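# Move desk carton onto coffee-table carton stack

## Task

Take the carton that sits on the desk and set it centred on the top of the carton stack on the coffee table, facing the same way as the cartons beneath it. It must stay there on its own, with nothing from the robot supporting it. Open the gripper and withdraw, so that at the end the arm and gripper are well away from the stack and nowhere over it. The robot must not tip over or end up leaning, or the task fails.

## Robot and tools

ROBOT. A Hello Robot Stretch 3 with one arm. It has a two-wheel base 0.33 m long and 0.34 m wide, a lift that rides a vertical mast, and a telescoping arm that reaches out to the robot's right side. The arm ends in a wrist (yaw, pitch, roll) and a two-finger gripper with round pads 0.04 m across. A pan/tilt head carries head_camera (896x504, its image sent sideways) and nav_camera (672x504 fisheye). wrist_camera (644x364) rides on the gripper. The arm cannot move forward or back, so you drive the base to shift the gripper along the robot's length. Turns pivot about the point between the drive wheels, 0.05 m behind the front edge. Stowed (arm in, wrist folded), the wrist juts up to 0.06 m past the right side and a spin sweeps a 0.28 m radius; an unfolded level gripper reaches further.

FRAMES. Base frame: origin on the floor between the drive wheels, x forward, y left, z up. hand_pose is given in this frame, located where the closed fingertips meet; with all wrist joints at zero its x axis points up, y back along the arm toward the mast, z toward the rear. The odometry frame is where the base frame stood when the scene began; base_odometry counts wheel turns only (slip reads as travel), heading positive leftward, -3.142 to 3.142.

execute_actions. Arguments: "actions", a list holding one action or none (empty just returns state and images), and "cameras", a list from head_camera, nav_camera, wrist_camera, all (omitted, null or ["all"] gives every camera, [] gives none). An action may contain:
- "base": exactly one of {"translate_m": d}, a relative straight drive in metres, forward positive, -1 to 1; or {"rotate_rad": d}, a relative spin in place in radians, counter-clockwise (left) positive, -3.2 to 3.2. No sideways motion. The offset counts from the base position in the most recent state report.
- "joints": absolute targets keyed by name: lift_m 0 to 1.1 (arm height on mast, m); arm_m 0 to 0.52 (extension, m); wrist_yaw_rad -1.345 to 4.42 (0 along the arm, positive toward the robot's front, 3.0 folded over the base); wrist_pitch_rad -1.57 to 0.451 (0 level, negative tips fingers down); wrist_roll_rad -2.911 to 2.911 (0 has fingers side by side, level); gripper_m -0.089 to 0.179 (larger is wider; the real fingertip gap is smaller, by about 0.007 near closed and 0.025 fully open, and zero under 0.007); head_pan_rad -3.953 to 1.73 (0 forward, positive left, -1.57 looks along the arm); head_tilt_rad -1.53 to 0.419 (0 level, negative down).
- "contact_limits": {"arm_m": effort percent 1 to 100}; the arm halts with contact_stop when its effort reaches that level (negative while retracting) and holds no harder than that until the next action. Too small a value stops it immediately.
Base and joint motions begin together. A joint or base left out of an action may keep driving toward its earlier target without any status showing it. Unknown keys or out-of-range numbers reject the whole call and nothing moves. If a result reports a stop, any later execute_actions, wait or finished_scene in the same reply are skipped. While you compose a reply the robot keeps holding the last command.

wait: "seconds", 0 to 10; commands nothing and returns state and images as an empty action would.
zoom_image: "camera" (head_camera, nav_camera or wrist_camera) and "region" [x0, y0, x1, y1] in pixels of that camera's latest full image, top-left origin, at most 504 by 504.
finished_scene: "scene", the current scene's integer; ends it for good once the last command has been held, reports success and gives the next task if any.

RESULT LINES. joint_positions: current joint values (tolerances for done: lift and arm 0.004, yaw and roll 0.02, pitch 0.05, gripper 0.004, head 0.02). base_status and joint_status: done, off_target (resting short of target, may still push), contact_stop, time_out, torque_fault; after the last three the old target is dropped. After a contact_stop the arm or lift goes slack until commanded again; a slack lift can sink under load or be pushed up by closing fingers on a surface. on_its_own covers uncommanded joints; "held at" is the held target, not the position. motor_effort: percent of maximum, positive toward higher values, peak in brackets; readings carry fixed biases and noise. An effort at rest flagged out of range suggests pushing or carrying. Positive wheel effort pushes forward. lidar_m: 12 distances from the base origin, 30-degree sectors, 1st straight ahead then counter-clockwise (4th left, 7th behind, 10th right), "-" nothing; plane 0.17 m high, so it sees table legs not tops, 0.15 to 12 m, blind to clear objects and partly blocked by the robot. wrist_depth_mm (45 to 1000) and head_depth_mm (280 to 4000): 7x7 grids of median depth from top left. base_tilt in degrees (forward, right positive), turned_by_wheels and turned_by_imu since last result; these carry a fixed bias of up to about 4 degrees. pictures lists the images in order. contact_limits shows the active, default and maximum values.

SPEED. Fast base motion (0.30 m/s, 1.9 rad/s) needs lift_m under 0.30, arm_m under 0.03 and wrist_yaw_rad over 2.54; otherwise 0.10 m/s and 0.63 rad/s.

GRIPPER. Close to a value under the carton's width to grasp; lower squeezes harder, but the stall guard eases excessive force so things can slip. To let go, open to at least 0.02 above the contact value. Neither the reading nor done proves a grasp. Send a new value to re-squeeze.

CAUTIONS. Fold or unfold the wrist only with lift_m 0.32 to 0.95, wrist_pitch_rad -0.4 and roll near 0; once folded the lift may go down to 0.25. With yaw under -0.4 keep pitch at -0.5 or lower. The base, wrist and head have no contact stop and will keep shoving; wrist servos shut off for 10 s after prolonged strain. Pushing something rigid with the gripper above about 0.45 m, raising the contact limit, pushing again after a contact_stop, driving while holding or pushing a fixed object, or snagging furniture (worst backing up) can tip the robot. If it leans, reverse the last move in small steps, free the gripper, and drop lift_m to about 0.2. Avoid dropping, slamming, hard hits and forceful shoves; loose objects may occasionally get nudged by outside disturbances.

Each tool is called after ">>>" in YAML: its name, and indented under it one key for each argument.

## Session

>>> execute_actions:
  actions: []

Scene clock: 0.00 s.
base_odometry: x=+0.000 y=+0.000 heading=+0.000 (m, m, rad; odometry frame)
turned_by_wheels: +0.000 (rad since the last result)
turned_by_imu: +0.000 (rad since the last result)
base_tilt: forward=-1.6 right=+0.2 (deg)
lidar_m: 1.35 1.84 1.88 1.50 1.49 1.59 1.91 1.41 1.94 2.05 1.98 1.70
head_depth_mm: 1893 2825 3269 3229 3278 3092 2148 / 1896 2880 3308 3316 3255 2946 1736 / 1898 2836 3118 3194 3190 1607 1573 / 1900 2874 3024 3055 3026 2953 1562 / 1896 2806 2919 2870 2919 2893 1488 / 1811 2708 2759 2782 2757 2792 1486 / 1738 2654 2655 2681 2695 2656 2133
base_status: not commanded
joint_positions: lift_m=+0.582 arm_m=+0.001 wrist_yaw_rad=+3.084 wrist_pitch_rad=-0.380 wrist_roll_rad=-0.004 gripper_m=+0.037 head_pan_rad=-0.017 head_tilt_rad=+0.000
joint_status: not commanded
motor_effort: left_wheel=+1 right_wheel=-1 lift_m=+38 arm_m=-1 wrist_yaw_rad=+0 wrist_pitch_rad=+10 wrist_roll_rad=+0 gripper_m=+0 head_pan_rad=+1 head_tilt_rad=+2 (%)
hand_pose: x=-0.0080 y=+0.0832 z=+0.6035 quat_wxyz=(+0.154, +0.696, +0.114, +0.692) (m; base frame)
wrist_depth_mm: - - - - - - - / - - - - - - - / - - - - - - - / - - - - - - - / - - - - - - 971 / 852 853 853 820 795 810 818 / 744 728 711 717 725 714 705
pictures: head_camera (sideways: a quarter turn clockwise sets it upright), nav_camera (sideways: a quarter turn counterclockwise sets it upright), wrist_camera
Images, in order (width x height): head_camera 896x504, nav_camera 672x504, wrist_camera 644x364.

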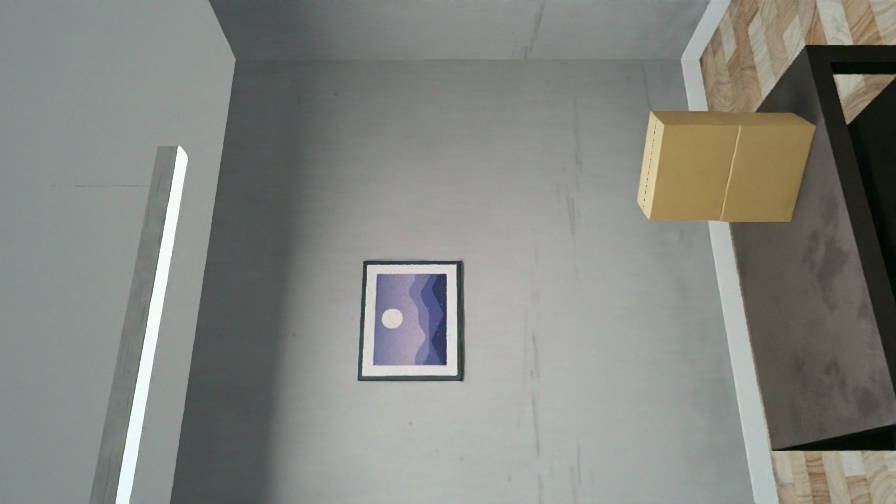

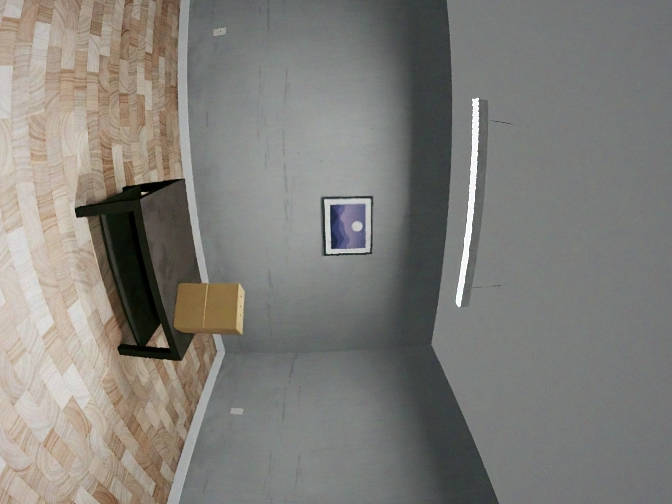

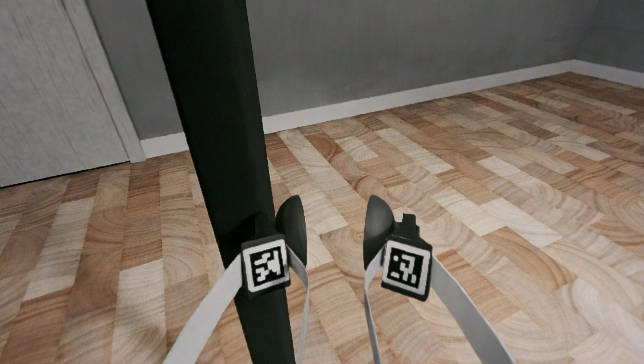

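>>> execute_actions:
  actions:
    - {"joints":{"head_pan_rad":-1.2,"head_tilt_rad":-0.5}}
  cameras: ["head_camera","nav_camera"]

>>> execute_actions:
  actions:
    - {"joints":{"head_pan_rad":-3.0,"head_tilt_rad":-0.5}}
  cameras: ["head_camera","nav_camera"]

>>> execute_actions:
  actions:
    - {"joints":{"head_pan_rad":1.5,"head_tilt_rad":-0.5}}
  cameras: ["head_camera","nav_camera"]

Scene clock: 2.30 s.
base_odometry: x=+0.000 y=+0.000 heading=+0.000 (m, m, rad; odometry frame)
turned_by_wheels: +0.000 (rad since the last result)
turned_by_imu: -0.001 (rad since the last result)
base_tilt: forward=-1.6 right=+0.0 (deg)
lidar_m: 1.35 1.85 1.88 1.50 1.49 1.59 1.91 1.40 1.93 2.04 1.98 1.70
head_depth_mm: 1918 2013 2165 2444 1991 1577 1308 / 1918 2048 2220 2355 1990 1596 1315 / 1912 2064 2230 2364 2002 1584 1308 / 1909 2057 2261 2372 2016 1589 1308 / 1906 2067 2262 2427 2006 1581 1308 / 1899 2063 2270 2477 2016 1588 1305 / 1916 2083 2253 2447 2000 1584 1312
base_status: not commanded
joint_positions: lift_m=+0.582 arm_m=+0.001 wrist_yaw_rad=+3.084 wrist_pitch_rad=-0.380 wrist_roll_rad=-0.004 gripper_m=+0.037 head_pan_rad=-1.193 head_tilt_rad=-0.493
joint_status: all done
motor_effort: left_wheel=+1(1) right_wheel=+0(1) lift_m=+38(38) arm_m=-1(1) wrist_yaw_rad=+0(1) wrist_pitch_rad=+10(10) wrist_roll_rad=+0(0) gripper_m=+0(0) head_pan_rad=-3(41) head_tilt_rad=-3(27) (%)
hand_pose: x=-0.0080 y=+0.0832 z=+0.6035 quat_wxyz=(+0.154, +0.696, +0.114, +0.692) (m; base frame)
wrist_depth_mm: - - - - - - - / - - - - - - - / - - - - - - - / - - - - - - - / - - - - - - 966 / 854 853 875 819 797 829 812 / 732 733 707 729 718 706 698
pictures: head_camera (sideways: a quarter turn clockwise sets it upright), nav_camera (sideways: a quarter turn counterclockwise sets it upright)
Images, in order (width x height): head_camera 896x504, nav_camera 672x504.

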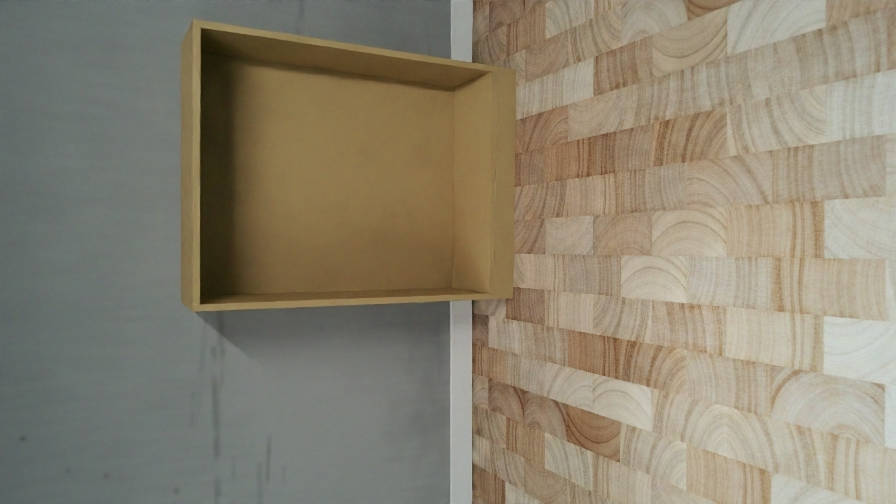

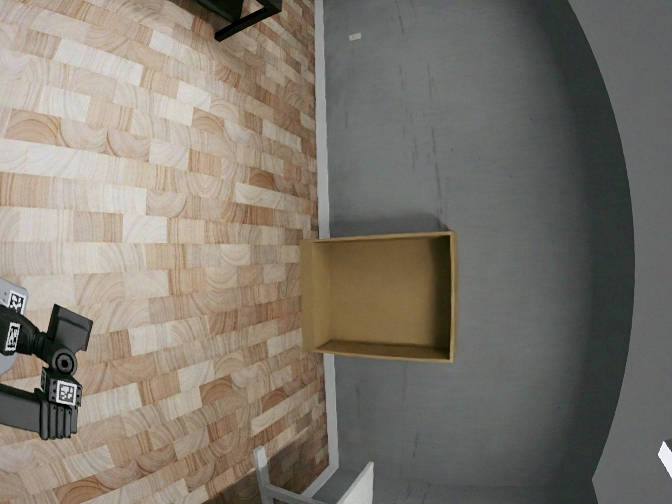

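Scene clock: 3.77 s.
base_odometry: x=+0.000 y=+0.000 heading=+0.000 (m, m, rad; odometry frame)
turned_by_wheels: +0.000 (rad since the last result)
turned_by_imu: +0.000 (rad since the last result)
base_tilt: forward=-1.5 right=-0.1 (deg)
lidar_m: 1.35 1.84 1.88 1.50 1.49 1.59 1.91 1.40 1.94 2.05 1.98 1.70
head_depth_mm: 1747 1900 2090 2318 2000 1587 1310 / 1697 1862 2052 2275 1994 1573 1314 / 1673 1822 1988 2177 2004 1577 1304 / 1629 1797 1942 2139 2014 1577 1314 / 1592 1725 1894 2094 2013 1585 1315 / 1591 1695 1802 1363 1851 1574 1309 / 1536 1659 1762 1283 1975 1593 1307
base_status: not commanded
joint_positions: lift_m=+0.582 arm_m=+0.001 wrist_yaw_rad=+3.084 wrist_pitch_rad=-0.380 wrist_roll_rad=-0.004 gripper_m=+0.037 head_pan_rad=-2.993 head_tilt_rad=-0.494
joint_status: all done
motor_effort: left_wheel=+1(1) right_wheel=-1(1) lift_m=+38(38) arm_m=-1(1) wrist_yaw_rad=+0(0) wrist_pitch_rad=+10(10) wrist_roll_rad=+0(0) gripper_m=+0(0) head_pan_rad=-3(42) head_tilt_rad=-3(3) (%)
hand_pose: x=-0.0080 y=+0.0832 z=+0.6035 quat_wxyz=(+0.154, +0.696, +0.114, +0.692) (m; base frame)
wrist_depth_mm: - - - - - - - / - - - - - - - / - - - - - - - / - - - - - - - / - - - - - - 970 / 858 858 845 831 786 819 831 / 736 722 707 710 719 707 707
pictures: head_camera (sideways: a quarter turn clockwise sets it upright), nav_camera (sideways: a quarter turn counterclockwise sets it upright)
Images, in order (width x height): head_camera 896x504, nav_camera 672x504.

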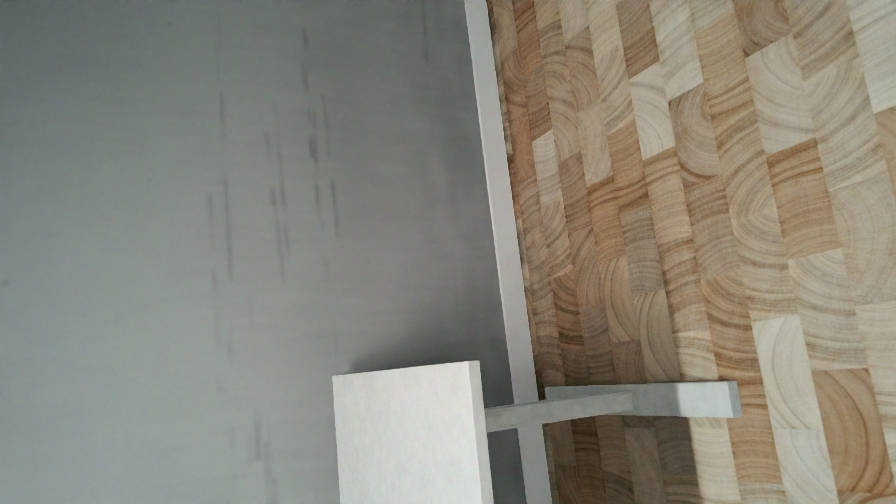

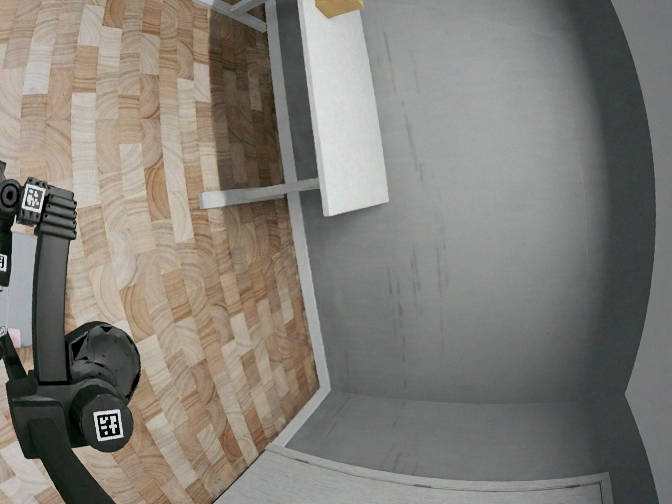

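Scene clock: 6.43 s.
base_odometry: x=+0.000 y=+0.000 heading=+0.000 (m, m, rad; odometry frame)
turned_by_wheels: +0.000 (rad since the last result)
turned_by_imu: -0.001 (rad since the last result)
base_tilt: forward=-1.6 right=+0.1 (deg)
lidar_m: 1.35 1.84 1.88 1.50 1.49 1.60 1.91 1.40 1.93 2.05 1.98 1.69
head_depth_mm: 1595 1754 1948 2200 2000 1579 1305 / 1528 1663 1848 2051 2010 1568 1314 / 1456 1578 1735 1936 1999 1572 1304 / 1370 1501 1627 1820 1924 1582 1311 / 1322 1434 1570 1726 1852 1576 1303 / 1275 1370 1481 1634 1781 1596 1310 / 1224 1316 1422 1530 1691 1585 1311
base_status: not commanded
joint_positions: lift_m=+0.582 arm_m=+0.001 wrist_yaw_rad=+3.084 wrist_pitch_rad=-0.380 wrist_roll_rad=-0.004 gripper_m=+0.037 head_pan_rad=+1.493 head_tilt_rad=-0.494
joint_status: all done
motor_effort: left_wheel=+1(1) right_wheel=-1(0) lift_m=+38(38) arm_m=-1(1) wrist_yaw_rad=+0(0) wrist_pitch_rad=+10(10) wrist_roll_rad=+0(0) gripper_m=+0(0) head_pan_rad=+4(42) head_tilt_rad=-2(3) (%)
hand_pose: x=-0.0080 y=+0.0832 z=+0.6035 quat_wxyz=(+0.154, +0.696, +0.114, +0.692) (m; base frame)
wrist_depth_mm: - - - - - - - / - - - - - - - / - - - - - - - / - - - - - - - / - - - - - - 973 / 846 834 846 826 789 817 834 / 729 732 694 717 723 707 707
pictures: head_camera (sideways: a quarter turn clockwise sets it upright), nav_camera (sideways: a quarter turn counterclockwise sets it upright)
Images, in order (width x height): head_camera 896x504, nav_camera 672x504.

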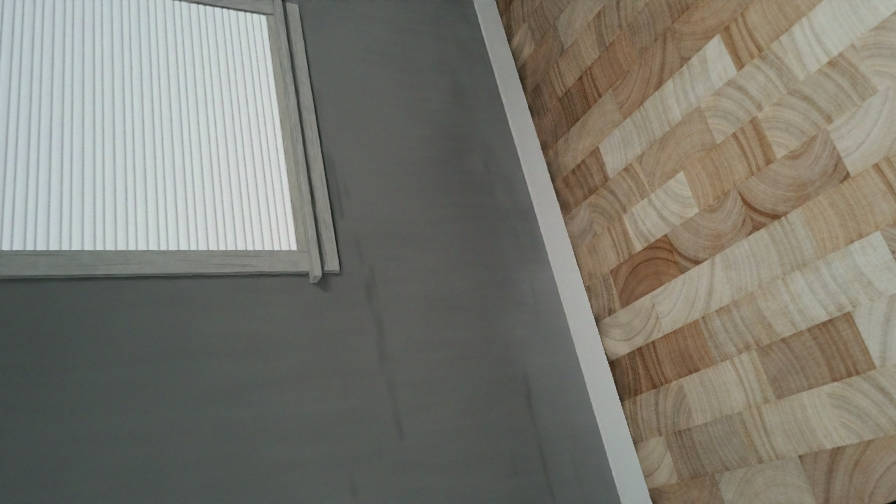

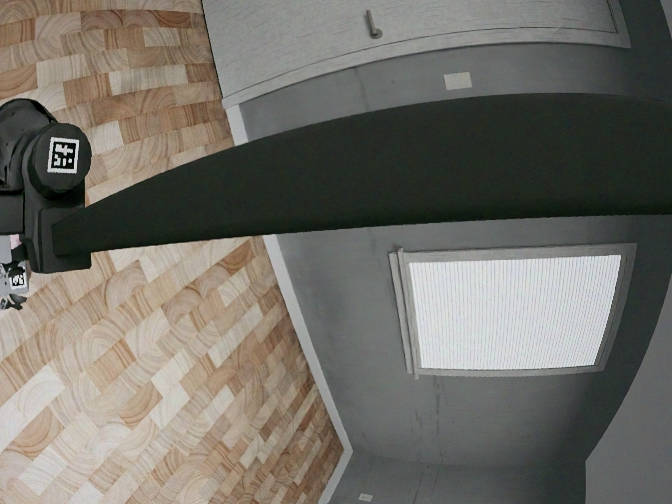

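>>> execute_actions:
  actions:
    - {"joints":{"head_pan_rad":-2.3,"head_tilt_rad":-0.4}}
  cameras: ["head_camera","nav_camera"]

Scene clock: 9.97 s.
base_odometry: x=+0.000 y=+0.000 heading=+0.000 (m, m, rad; odometry frame)
turned_by_wheels: +0.000 (rad since the last result)
turned_by_imu: -0.001 (rad since the last result)
base_tilt: forward=-1.7 right=+0.1 (deg)
lidar_m: 1.35 1.85 1.88 1.50 1.49 1.59 1.91 1.40 1.94 2.05 1.99 1.69
head_depth_mm: 1570 1693 1794 1458 1993 1614 1391 / 1640 1750 1870 1462 2099 1704 1374 / 1716 1843 1961 1451 2206 1720 1394 / 1803 1933 2077 1558 2254 1715 1392 / 1903 2049 2142 1556 2249 1709 1382 / 1990 2159 2258 1616 2130 1716 1389 / 2150 2276 2507 2736 2239 1732 1387
base_status: not commanded
joint_positions: lift_m=+0.582 arm_m=+0.001 wrist_yaw_rad=+3.084 wrist_pitch_rad=-0.380 wrist_roll_rad=-0.004 gripper_m=+0.037 head_pan_rad=-2.293 head_tilt_rad=-0.409
joint_status: all done
motor_effort: left_wheel=+1(1) right_wheel=-1(1) lift_m=+38(38) arm_m=-1(1) wrist_yaw_rad=+0(1) wrist_pitch_rad=+10(10) wrist_roll_rad=+0(0) gripper_m=+1(0) head_pan_rad=-3(40) head_tilt_rad=+4(13) (%)
hand_pose: x=-0.0080 y=+0.0832 z=+0.6035 quat_wxyz=(+0.154, +0.696, +0.114, +0.692) (m; base frame)
wrist_depth_mm: - - - - - - - / - - - - - - - / - - - - - - - / - - - - - - - / - - - - - - 967 / 845 845 853 838 798 826 812 / 723 726 704 728 716 706 707
pictures: head_camera (sideways: a quarter turn clockwise sets it upright), nav_camera (sideways: a quarter turn counterclockwise sets it upright)
Images, in order (width x height): head_camera 896x504, nav_camera 672x504.

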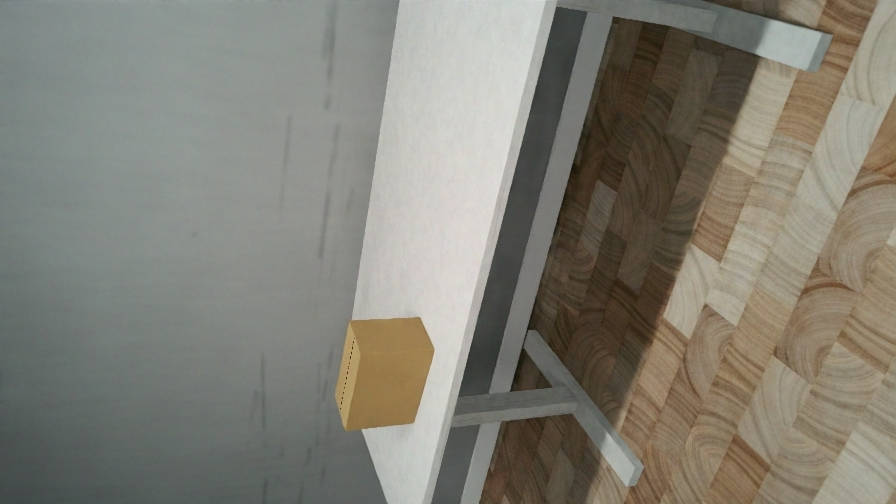

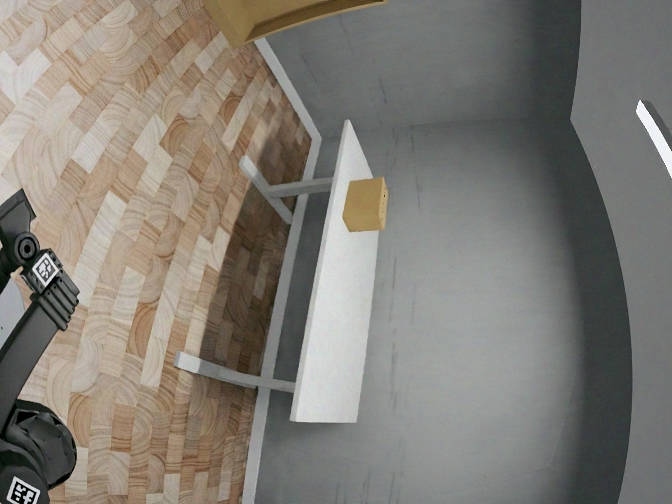

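>>> zoom_image:
  camera: "head_camera"
  region: [280,280,480,460]

Region (280, 280, 480, 460) of head_camera's 896x504 image, scaled by 2.520, with more detail than that image has; it fills the top 454 rows of this view, and the rest is white.

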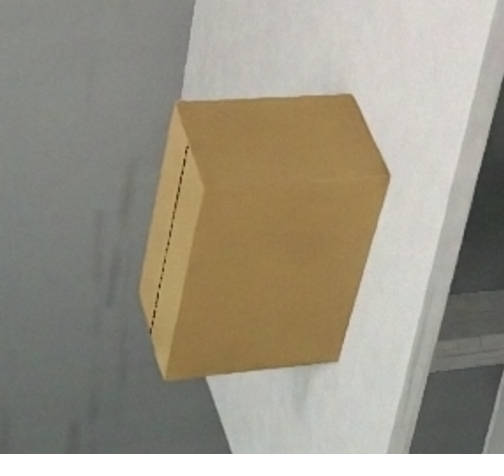

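>>> execute_actions:
  actions:
    - {"base":{"rotate_rad":-2.85},"joints":{"head_pan_rad":0.3,"head_tilt_rad":-0.7}}
  cameras: ["head_camera","nav_camera"]

Scene clock: 18.83 s.
base_odometry: x=+0.000 y=+0.000 heading=-2.850 (m, m, rad; odometry frame)
turned_by_wheels: -2.850 (rad since the last result)
turned_by_imu: -2.826 (rad since the last result)
base_tilt: forward=-1.7 right=+0.1 (deg)
lidar_m: 1.40 1.92 1.94 1.98 2.30 1.70 1.35 2.32 1.59 1.48 1.48 1.95
head_depth_mm: 1545 1723 1927 2009 1632 1370 1184 / 1566 1664 1342 2010 1626 1375 1181 / 1619 1661 1277 1881 1643 1365 1188 / 1660 1673 1337 2024 1622 1361 1180 / 1683 1679 1341 2016 1630 1367 1179 / 1712 1678 2214 2008 1631 1370 1187 / 1765 1674 2321 2029 1624 1377 1177
base_status: done
joint_positions: lift_m=+0.582 arm_m=+0.001 wrist_yaw_rad=+3.084 wrist_pitch_rad=-0.380 wrist_roll_rad=-0.004 gripper_m=+0.037 head_pan_rad=+0.293 head_tilt_rad=-0.691
joint_status: all done
motor_effort: left_wheel=+4(9) right_wheel=-3(6) lift_m=+38(38) arm_m=-1(1) wrist_yaw_rad=+0(1) wrist_pitch_rad=+10(10) wrist_roll_rad=+0(0) gripper_m=+0(0) head_pan_rad=+4(43) head_tilt_rad=-4(23) (%)
hand_pose: x=-0.0080 y=+0.0831 z=+0.6035 quat_wxyz=(+0.154, +0.696, +0.114, +0.692) (m; base frame)
wrist_depth_mm: - - - - - - - / - - - - - - - / - - - - - - - / - - - - - - - / - - - - - - 969 / 858 850 858 834 802 823 802 / 740 732 699 727 720 712 710
pictures: head_camera (sideways: a quarter turn clockwise sets it upright), nav_camera (sideways: a quarter turn counterclockwise sets it upright)
Images, in order (width x height): head_camera 896x504, nav_camera 672x504.

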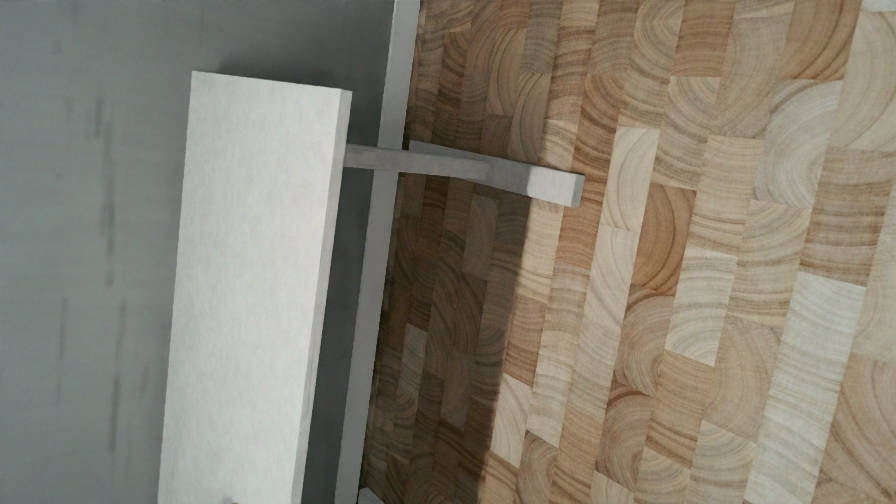

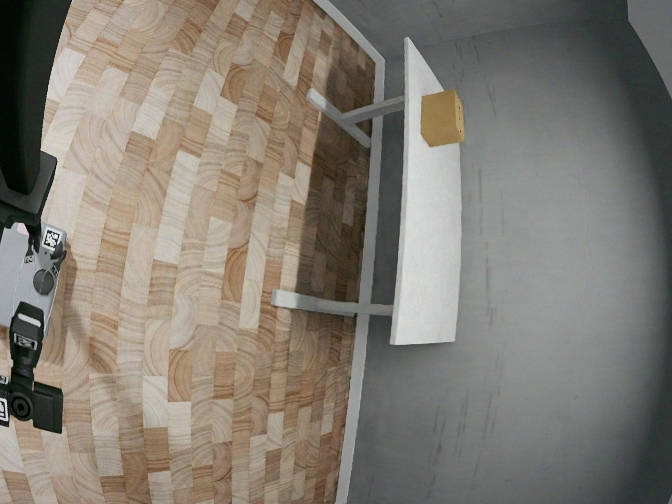

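>>> execute_actions:
  actions:
    - {"base":{"translate_m":0.5},"joints":{"head_pan_rad":0.0,"head_tilt_rad":-0.9}}
  cameras: ["head_camera","nav_camera"]

Scene clock: 25.67 s.
base_odometry: x=-0.479 y=-0.144 heading=-2.850 (m, m, rad; odometry frame)
turned_by_wheels: +0.000 (rad since the last result)
turned_by_imu: +0.001 (rad since the last result)
base_tilt: forward=-1.5 right=+0.1 (deg)
lidar_m: 0.91 1.42 1.64 2.01 2.32 2.14 1.85 2.25 1.54 1.42 1.45 1.49
head_depth_mm: 1273 1471 1765 1646 1429 1252 1115 / 1262 1467 1749 1635 1419 1245 1110 / 1252 1451 1744 1638 1417 1247 1117 / 1233 1445 1704 1630 1414 1255 1116 / 1218 1050 855 1451 1390 1247 1112 / 1213 1048 856 1563 1422 1251 1120 / 1207 1052 853 1563 1423 1251 1115
base_status: done
joint_positions: lift_m=+0.582 arm_m=+0.001 wrist_yaw_rad=+3.084 wrist_pitch_rad=-0.380 wrist_roll_rad=-0.004 gripper_m=+0.037 head_pan_rad=+0.007 head_tilt_rad=-0.889
joint_status: all done
motor_effort: left_wheel=+4(9) right_wheel=-3(4) lift_m=+38(38) arm_m=-1(1) wrist_yaw_rad=-1(0) wrist_pitch_rad=+10(10) wrist_roll_rad=+0(0) gripper_m=+0(0) head_pan_rad=-3(27) head_tilt_rad=-5(20) (%)
hand_pose: x=-0.0080 y=+0.0831 z=+0.6035 quat_wxyz=(+0.154, +0.696, +0.114, +0.692) (m; base frame)
wrist_depth_mm: - - - - - - - / - - - - - - - / - - - - - - - / - - - - - - - / - - - - - - 975 / 865 842 849 852 796 850 814 / 736 735 712 715 701 704 715
pictures: head_camera (sideways: a quarter turn clockwise sets it upright), nav_camera (sideways: a quarter turn counterclockwise sets it upright)
Images, in order (width x height): head_camera 896x504, nav_camera 672x504.

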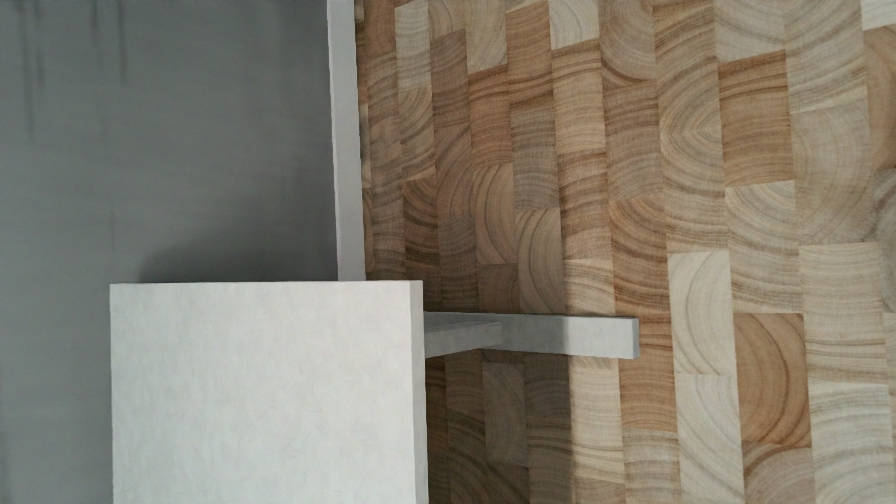

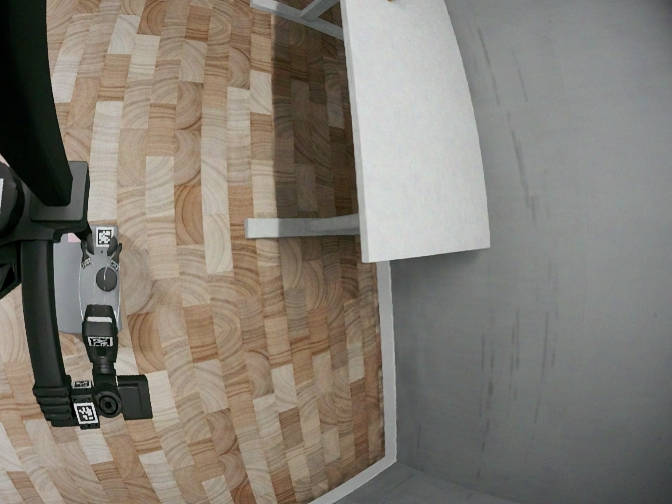

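>>> execute_actions:
  actions:
    - {"base":{"translate_m":0.2}}
  cameras: []

>>> execute_actions:
  actions:
    - {"base":{"rotate_rad":1.59},"joints":{"head_pan_rad":-0.8,"head_tilt_rad":-0.7,"lift_m":0.9}}
  cameras: ["head_camera","nav_camera"]

Scene clock: 29.93 s.
base_odometry: x=-0.670 y=-0.201 heading=-2.850 (m, m, rad; odometry frame)
turned_by_wheels: +0.000 (rad since the last result)
turned_by_imu: +0.000 (rad since the last result)
base_tilt: forward=-1.6 right=+0.0 (deg)
lidar_m: 0.72 0.72 1.55 2.02 2.34 2.31 2.04 2.22 1.52 1.41 1.43 1.27
head_depth_mm: 1077 1260 1508 1634 1418 1250 1114 / 1077 1248 1488 1634 1416 1253 1114 / 1064 1239 1477 1637 1412 1249 1117 / 1061 1237 1471 1632 1421 1247 1110 / 1050 1063 855 722 1301 1236 1118 / 1050 1054 855 719 662 1251 1113 / 1040 1056 853 721 662 1250 1118
base_status: done
joint_positions: lift_m=+0.582 arm_m=+0.001 wrist_yaw_rad=+3.084 wrist_pitch_rad=-0.380 wrist_roll_rad=-0.004 gripper_m=+0.037 head_pan_rad=+0.007 head_tilt_rad=-0.889
joint_status: not commanded
motor_effort: left_wheel=+4(10) right_wheel=-3(4) lift_m=+38(38) arm_m=-1(1) wrist_yaw_rad=-1(1) wrist_pitch_rad=+10(10) wrist_roll_rad=+0(0) gripper_m=+1(0) head_pan_rad=-4(3) head_tilt_rad=-5(6) (%)
hand_pose: x=-0.0080 y=+0.0831 z=+0.6035 quat_wxyz=(+0.154, +0.696, +0.114, +0.692) (m; base frame)
wrist_depth_mm: - - - - - - - / - - - - - - - / - - - - - - - / - - - - - - - / - - - - - - 981 / 854 854 859 852 808 818 819 / 728 729 706 719 718 712 707
pictures: none
No camera images: the call's "cameras" was empty. Leave "cameras" out to get every camera's image.

Scene clock: 33.67 s.
base_odometry: x=-0.670 y=-0.201 heading=-1.260 (m, m, rad; odometry frame)
turned_by_wheels: +1.590 (rad since the last result)
turned_by_imu: +1.574 (rad since the last result)
base_tilt: forward=-1.6 right=+0.2 (deg)
lidar_m: 2.02 2.22 2.32 2.05 2.18 1.51 1.41 1.44 1.27 0.72 0.72 1.55
head_depth_mm: 1081 1182 1127 875 710 615 - / 1165 1275 1126 875 715 646 1159 / 1254 1370 1131 875 715 1332 1179 / 1353 1470 1133 877 753 1365 1179 / 1472 1560 1137 877 1534 1359 1174 / 1634 1604 1112 907 1593 1357 1181 / 1792 1614 1049 1814 1604 1359 1178
base_status: done
joint_positions: lift_m=+0.900 arm_m=+0.001 wrist_yaw_rad=+3.084 wrist_pitch_rad=-0.381 wrist_roll_rad=-0.004 gripper_m=+0.037 head_pan_rad=-0.793 head_tilt_rad=-0.705
joint_status: all done
motor_effort: left_wheel=-2(6) right_wheel=+2(7) lift_m=+47(48) arm_m=-1(1) wrist_yaw_rad=+1(0) wrist_pitch_rad=+10(10) wrist_roll_rad=+0(0) gripper_m=+1(0) head_pan_rad=-3(41) head_tilt_rad=+2(16) (%)
hand_pose: x=-0.0081 y=+0.0830 z=+0.9208 quat_wxyz=(+0.154, +0.696, +0.114, +0.692) (m; base frame)
wrist_depth_mm: - - - - - - - / - - - - - - - / - - - - - - - / - - - - - - - / - - - - - - - / - - - - - - - / - - - - - - -
pictures: head_camera (sideways: a quarter turn clockwise sets it upright), nav_camera (sideways: a quarter turn counterclockwise sets it upright)
Images, in order (width x height): head_camera 896x504, nav_camera 672x504.

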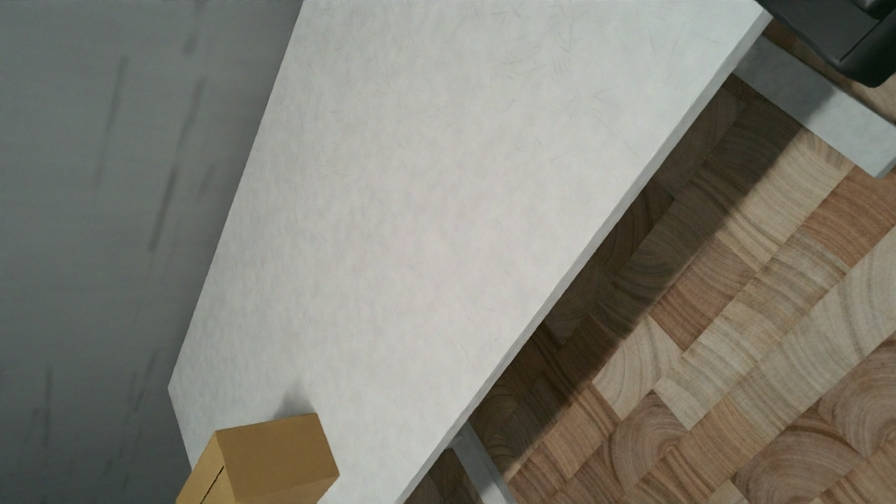

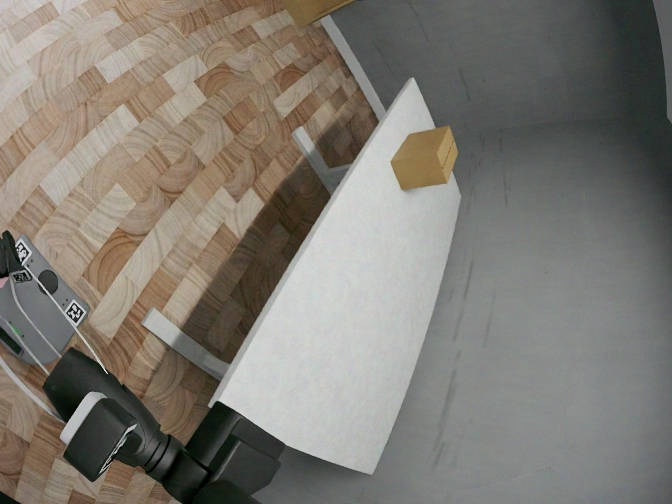

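>>> execute_actions:
  actions:
    - {"base":{"translate_m":0.55},"joints":{"head_pan_rad":-0.75,"head_tilt_rad":-0.7,"wrist_yaw_rad":1.57}}
  cameras: []

>>> execute_actions:
  actions:
    - {"joints":{"wrist_pitch_rad":0,"gripper_m":0.179,"arm_m":0.3}}

Scene clock: 41.23 s.
base_odometry: x=-0.502 y=-0.725 heading=-1.260 (m, m, rad; odometry frame)
turned_by_wheels: +0.000 (rad since the last result)
turned_by_imu: +0.001 (rad since the last result)
base_tilt: forward=-1.7 right=+0.0 (deg)
lidar_m: 1.47 1.73 2.38 2.08 3.01 2.10 1.96 1.77 0.77 1.15 1.18 1.07
head_depth_mm: 1070 1170 1130 877 713 616 - / 1149 1270 1136 877 714 629 - / 1243 1375 1139 767 713 1333 1205 / 1363 1504 776 784 751 1331 1175 / 1489 1711 851 849 1527 1382 1176 / 1663 1897 1135 907 1614 1357 1176 / 1710 1855 1931 1861 1602 1364 1184
base_status: done
joint_positions: lift_m=+0.900 arm_m=+0.001 wrist_yaw_rad=+1.573 wrist_pitch_rad=-0.381 wrist_roll_rad=-0.004 gripper_m=+0.037 head_pan_rad=-0.757 head_tilt_rad=-0.705
joint_status: all done
motor_effort: left_wheel=-2(4) right_wheel=+2(5) lift_m=+47(47) arm_m=-1(1) wrist_yaw_rad=-2(2) wrist_pitch_rad=+10(10) wrist_roll_rad=+0(0) gripper_m=+0(1) head_pan_rad=+4(9) head_tilt_rad=+2(2) (%)
hand_pose: x=+0.2075 y=-0.1451 z=+0.9208 quat_wxyz=(+0.586, +0.585, -0.394, +0.398) (m; base frame)
wrist_depth_mm: - - - - - - - / - - - - - 861 432 / - - - - 757 516 353 / - - - - - 493 389 / - - - - - 438 418 / - - - - - 375 361 / - - - - - 320 311
pictures: none
No camera images: the call's "cameras" was empty. Leave "cameras" out to get every camera's image.

Scene clock: 44.67 s.
base_odometry: x=-0.502 y=-0.725 heading=-1.260 (m, m, rad; odometry frame)
turned_by_wheels: +0.000 (rad since the last result)
turned_by_imu: -0.001 (rad since the last result)
base_tilt: forward=-1.7 right=+0.0 (deg)
lidar_m: 1.48 1.74 2.37 2.09 3.00 2.09 1.96 1.77 0.77 1.16 1.18 1.08
head_depth_mm: 1065 1172 1136 907 713 603 1155 / 1151 1267 1130 849 714 629 1174 / 1244 1372 1136 769 716 1330 1174 / 1361 1503 778 782 752 1357 1173 / 1491 1688 845 848 1532 1356 1179 / 1659 1921 1133 906 1614 1361 1176 / 1714 1854 1943 1848 1619 1362 1177
base_status: not commanded
joint_positions: lift_m=+0.900 arm_m=+0.300 wrist_yaw_rad=+1.572 wrist_pitch_rad=-0.023 wrist_roll_rad=-0.004 gripper_m=+0.179 head_pan_rad=-0.757 head_tilt_rad=-0.705
joint_status: all done
motor_effort: left_wheel=-2(2) right_wheel=+2(2) lift_m=+47(47) arm_m=+5(5) wrist_yaw_rad=-1(3) wrist_pitch_rad=+14(14) wrist_roll_rad=+0(0) gripper_m=+0(100) head_pan_rad=+4(3) head_tilt_rad=+2(2) (%)
hand_pose: x=+0.2342 y=-0.4444 z=+1.0084 quat_wxyz=(+0.507, +0.505, -0.492, +0.495) (m; base frame)
wrist_depth_mm: - - - - - - 743 / - - - - - - 752 / - - - - - - 746 / - - - - - - 756 / - - - 749 721 827 730 / - - - 543 372 597 642 / - - - 433 390 470 451
pictures: head_camera (sideways: a quarter turn clockwise sets it upright), nav_camera (sideways: a quarter turn counterclockwise sets it upright), wrist_camera
Images, in order (width x height): head_camera 896x504, nav_camera 672x504, wrist_camera 644x364.

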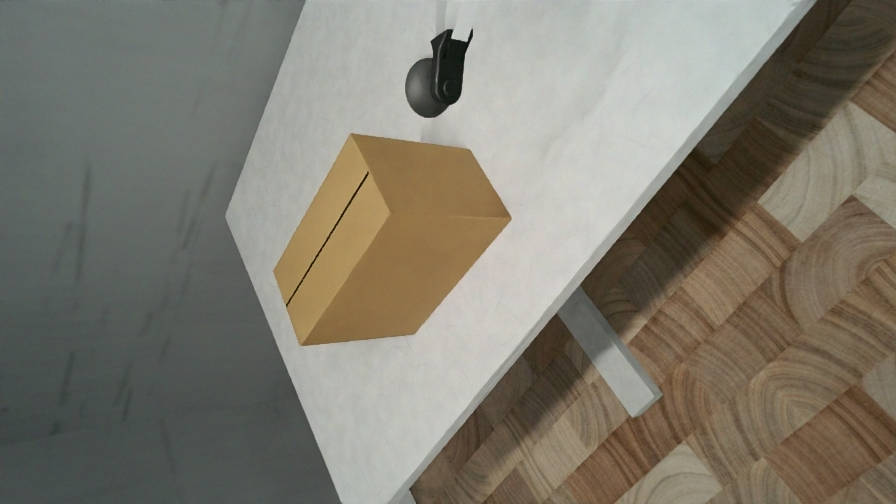

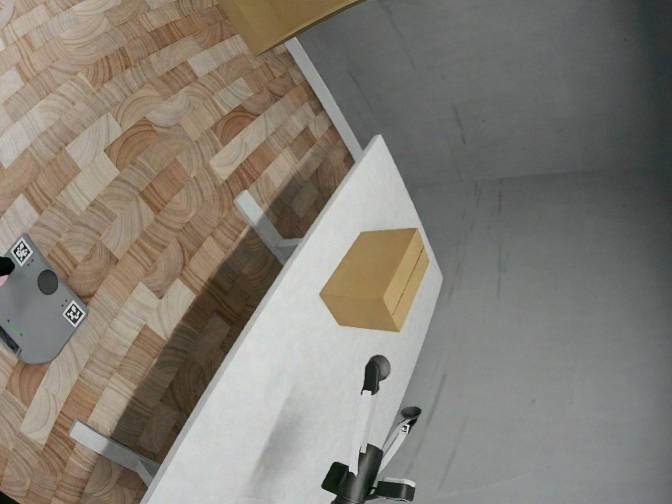

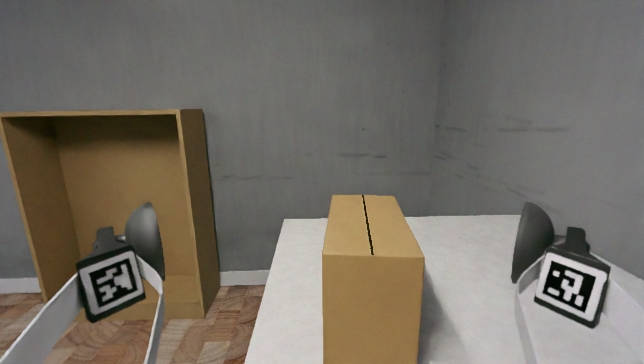

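>>> execute_actions:
  actions:
    - {"joints":{"lift_m":0.76,"arm_m":0.345,"wrist_pitch_rad":0.02}}

Scene clock: 47.80 s.
base_odometry: x=-0.502 y=-0.725 heading=-1.260 (m, m, rad; odometry frame)
turned_by_wheels: +0.000 (rad since the last result)
turned_by_imu: -0.001 (rad since the last result)
base_tilt: forward=-1.7 right=+0.0 (deg)
lidar_m: 1.48 1.74 2.38 2.09 3.02 2.09 1.96 1.77 0.77 1.16 1.19 1.07
head_depth_mm: 1062 1172 1134 874 695 602 1149 / 1152 1266 1131 878 703 631 1176 / 1251 1368 1135 762 716 1339 1175 / 1353 1503 777 783 754 1352 1171 / 1499 1714 850 847 1520 1351 1178 / 1677 1920 1137 905 1609 1363 1184 / 1694 1860 1925 1868 1604 1363 1179
base_status: not commanded
joint_positions: lift_m=+0.760 arm_m=+0.345 wrist_yaw_rad=+1.572 wrist_pitch_rad=-0.003 wrist_roll_rad=-0.004 gripper_m=+0.179 head_pan_rad=-0.757 head_tilt_rad=-0.705
joint_status: all done
motor_effort: left_wheel=-2(2) right_wheel=+2(2) lift_m=+30(43) arm_m=+5(6) wrist_yaw_rad=-1(2) wrist_pitch_rad=+14(15) wrist_roll_rad=+0(0) gripper_m=+1(1) head_pan_rad=+4(4) head_tilt_rad=+2(2) (%)
hand_pose: x=+0.2348 y=-0.4894 z=+0.8741 quat_wxyz=(+0.502, +0.500, -0.498, +0.500) (m; base frame)
wrist_depth_mm: - - - - - - 691 / - - - - - - 710 / - - - - - - 703 / - - - 340 815 903 720 / - - - 349 498 546 578 / - - 386 364 384 380 402 / - - 297 295 295 294 281
pictures: head_camera (sideways: a quarter turn clockwise sets it upright), nav_camera (sideways: a quarter turn counterclockwise sets it upright), wrist_camera
Images, in order (width x height): head_camera 896x504, nav_camera 672x504, wrist_camera 644x364.

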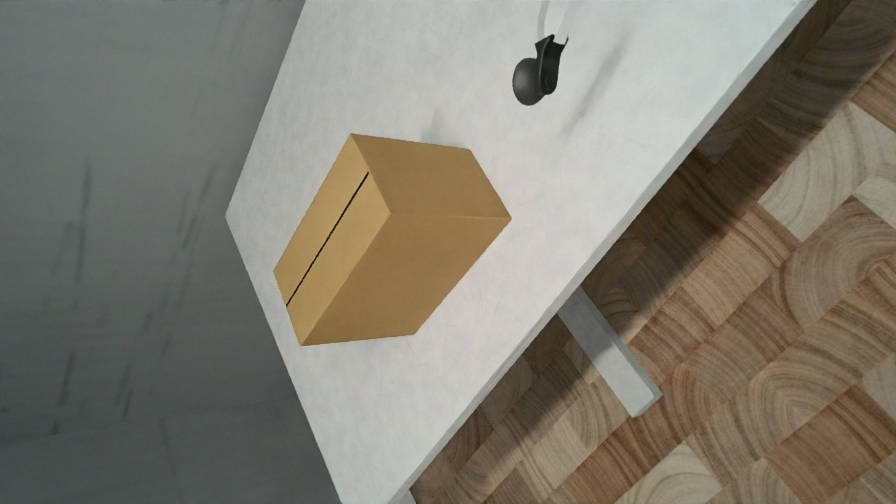

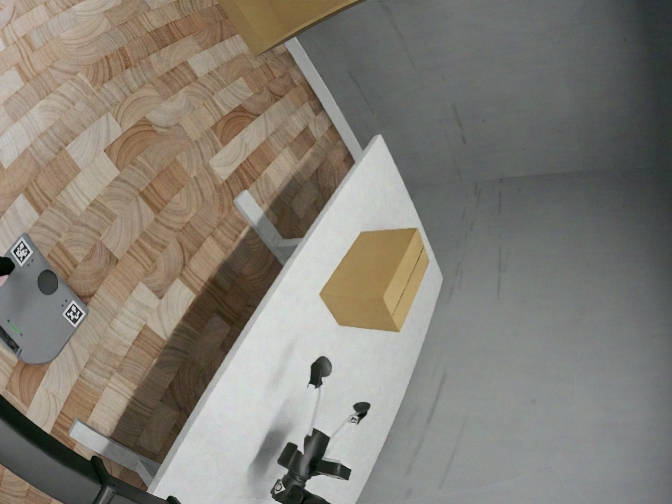

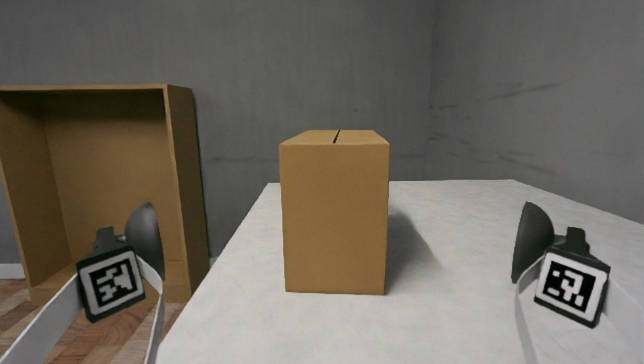

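>>> execute_actions:
  actions:
    - {"base":{"translate_m":0.21},"joints":{"arm_m":0.34}}

Scene clock: 52.00 s.
base_odometry: x=-0.438 y=-0.925 heading=-1.260 (m, m, rad; odometry frame)
turned_by_wheels: +0.000 (rad since the last result)
turned_by_imu: -0.001 (rad since the last result)
base_tilt: forward=-1.6 right=+0.1 (deg)
lidar_m: 1.27 1.56 2.09 2.11 2.13 2.31 2.17 1.75 0.88 1.14 0.92 0.91
head_depth_mm: 1057 1152 1139 600 662 601 1127 / 1136 1252 1135 624 674 631 1183 / 1227 1367 1136 688 715 1292 1174 / 1343 1505 1133 848 732 1357 1177 / 1484 1675 1835 876 1525 1320 1182 / 1618 1775 1964 908 1600 1358 1178 / 1506 1648 1807 1864 1603 1359 1170
base_status: done
joint_positions: lift_m=+0.760 arm_m=+0.340 wrist_yaw_rad=+1.572 wrist_pitch_rad=-0.003 wrist_roll_rad=-0.004 gripper_m=+0.179 head_pan_rad=-0.757 head_tilt_rad=-0.705
joint_status: all done
motor_effort: left_wheel=-2(2) right_wheel=+2(6) lift_m=+30(30) arm_m=-6(6) wrist_yaw_rad=+0(0) wrist_pitch_rad=+14(14) wrist_roll_rad=+0(0) gripper_m=+1(0) head_pan_rad=+3(3) head_tilt_rad=+1(2) (%)
hand_pose: x=+0.2348 y=-0.4852 z=+0.8741 quat_wxyz=(+0.502, +0.500, -0.498, +0.500) (m; base frame)
wrist_depth_mm: - - - - - - 685 / - - - - - - 690 / - - - - - - 693 / - - - 150 147 881 688 / - - 135 131 127 126 577 / - - 140 136 132 133 402 / - - 147 141 138 281 281
pictures: head_camera (sideways: a quarter turn clockwise sets it upright), nav_camera (sideways: a quarter turn counterclockwise sets it upright), wrist_camera
Images, in order (width x height): head_camera 896x504, nav_camera 672x504, wrist_camera 644x364.

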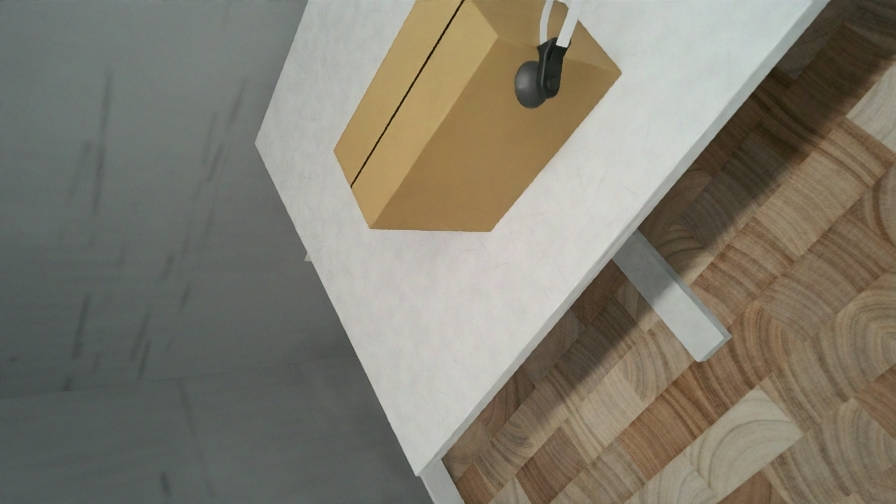

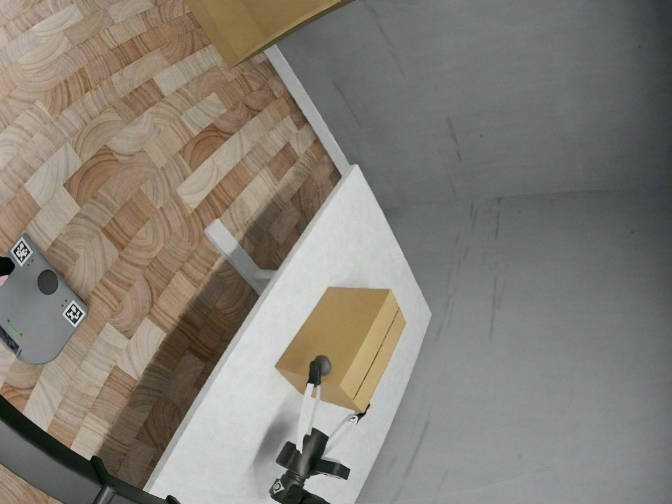

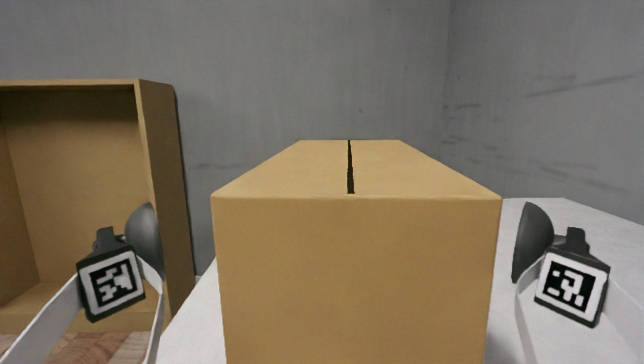

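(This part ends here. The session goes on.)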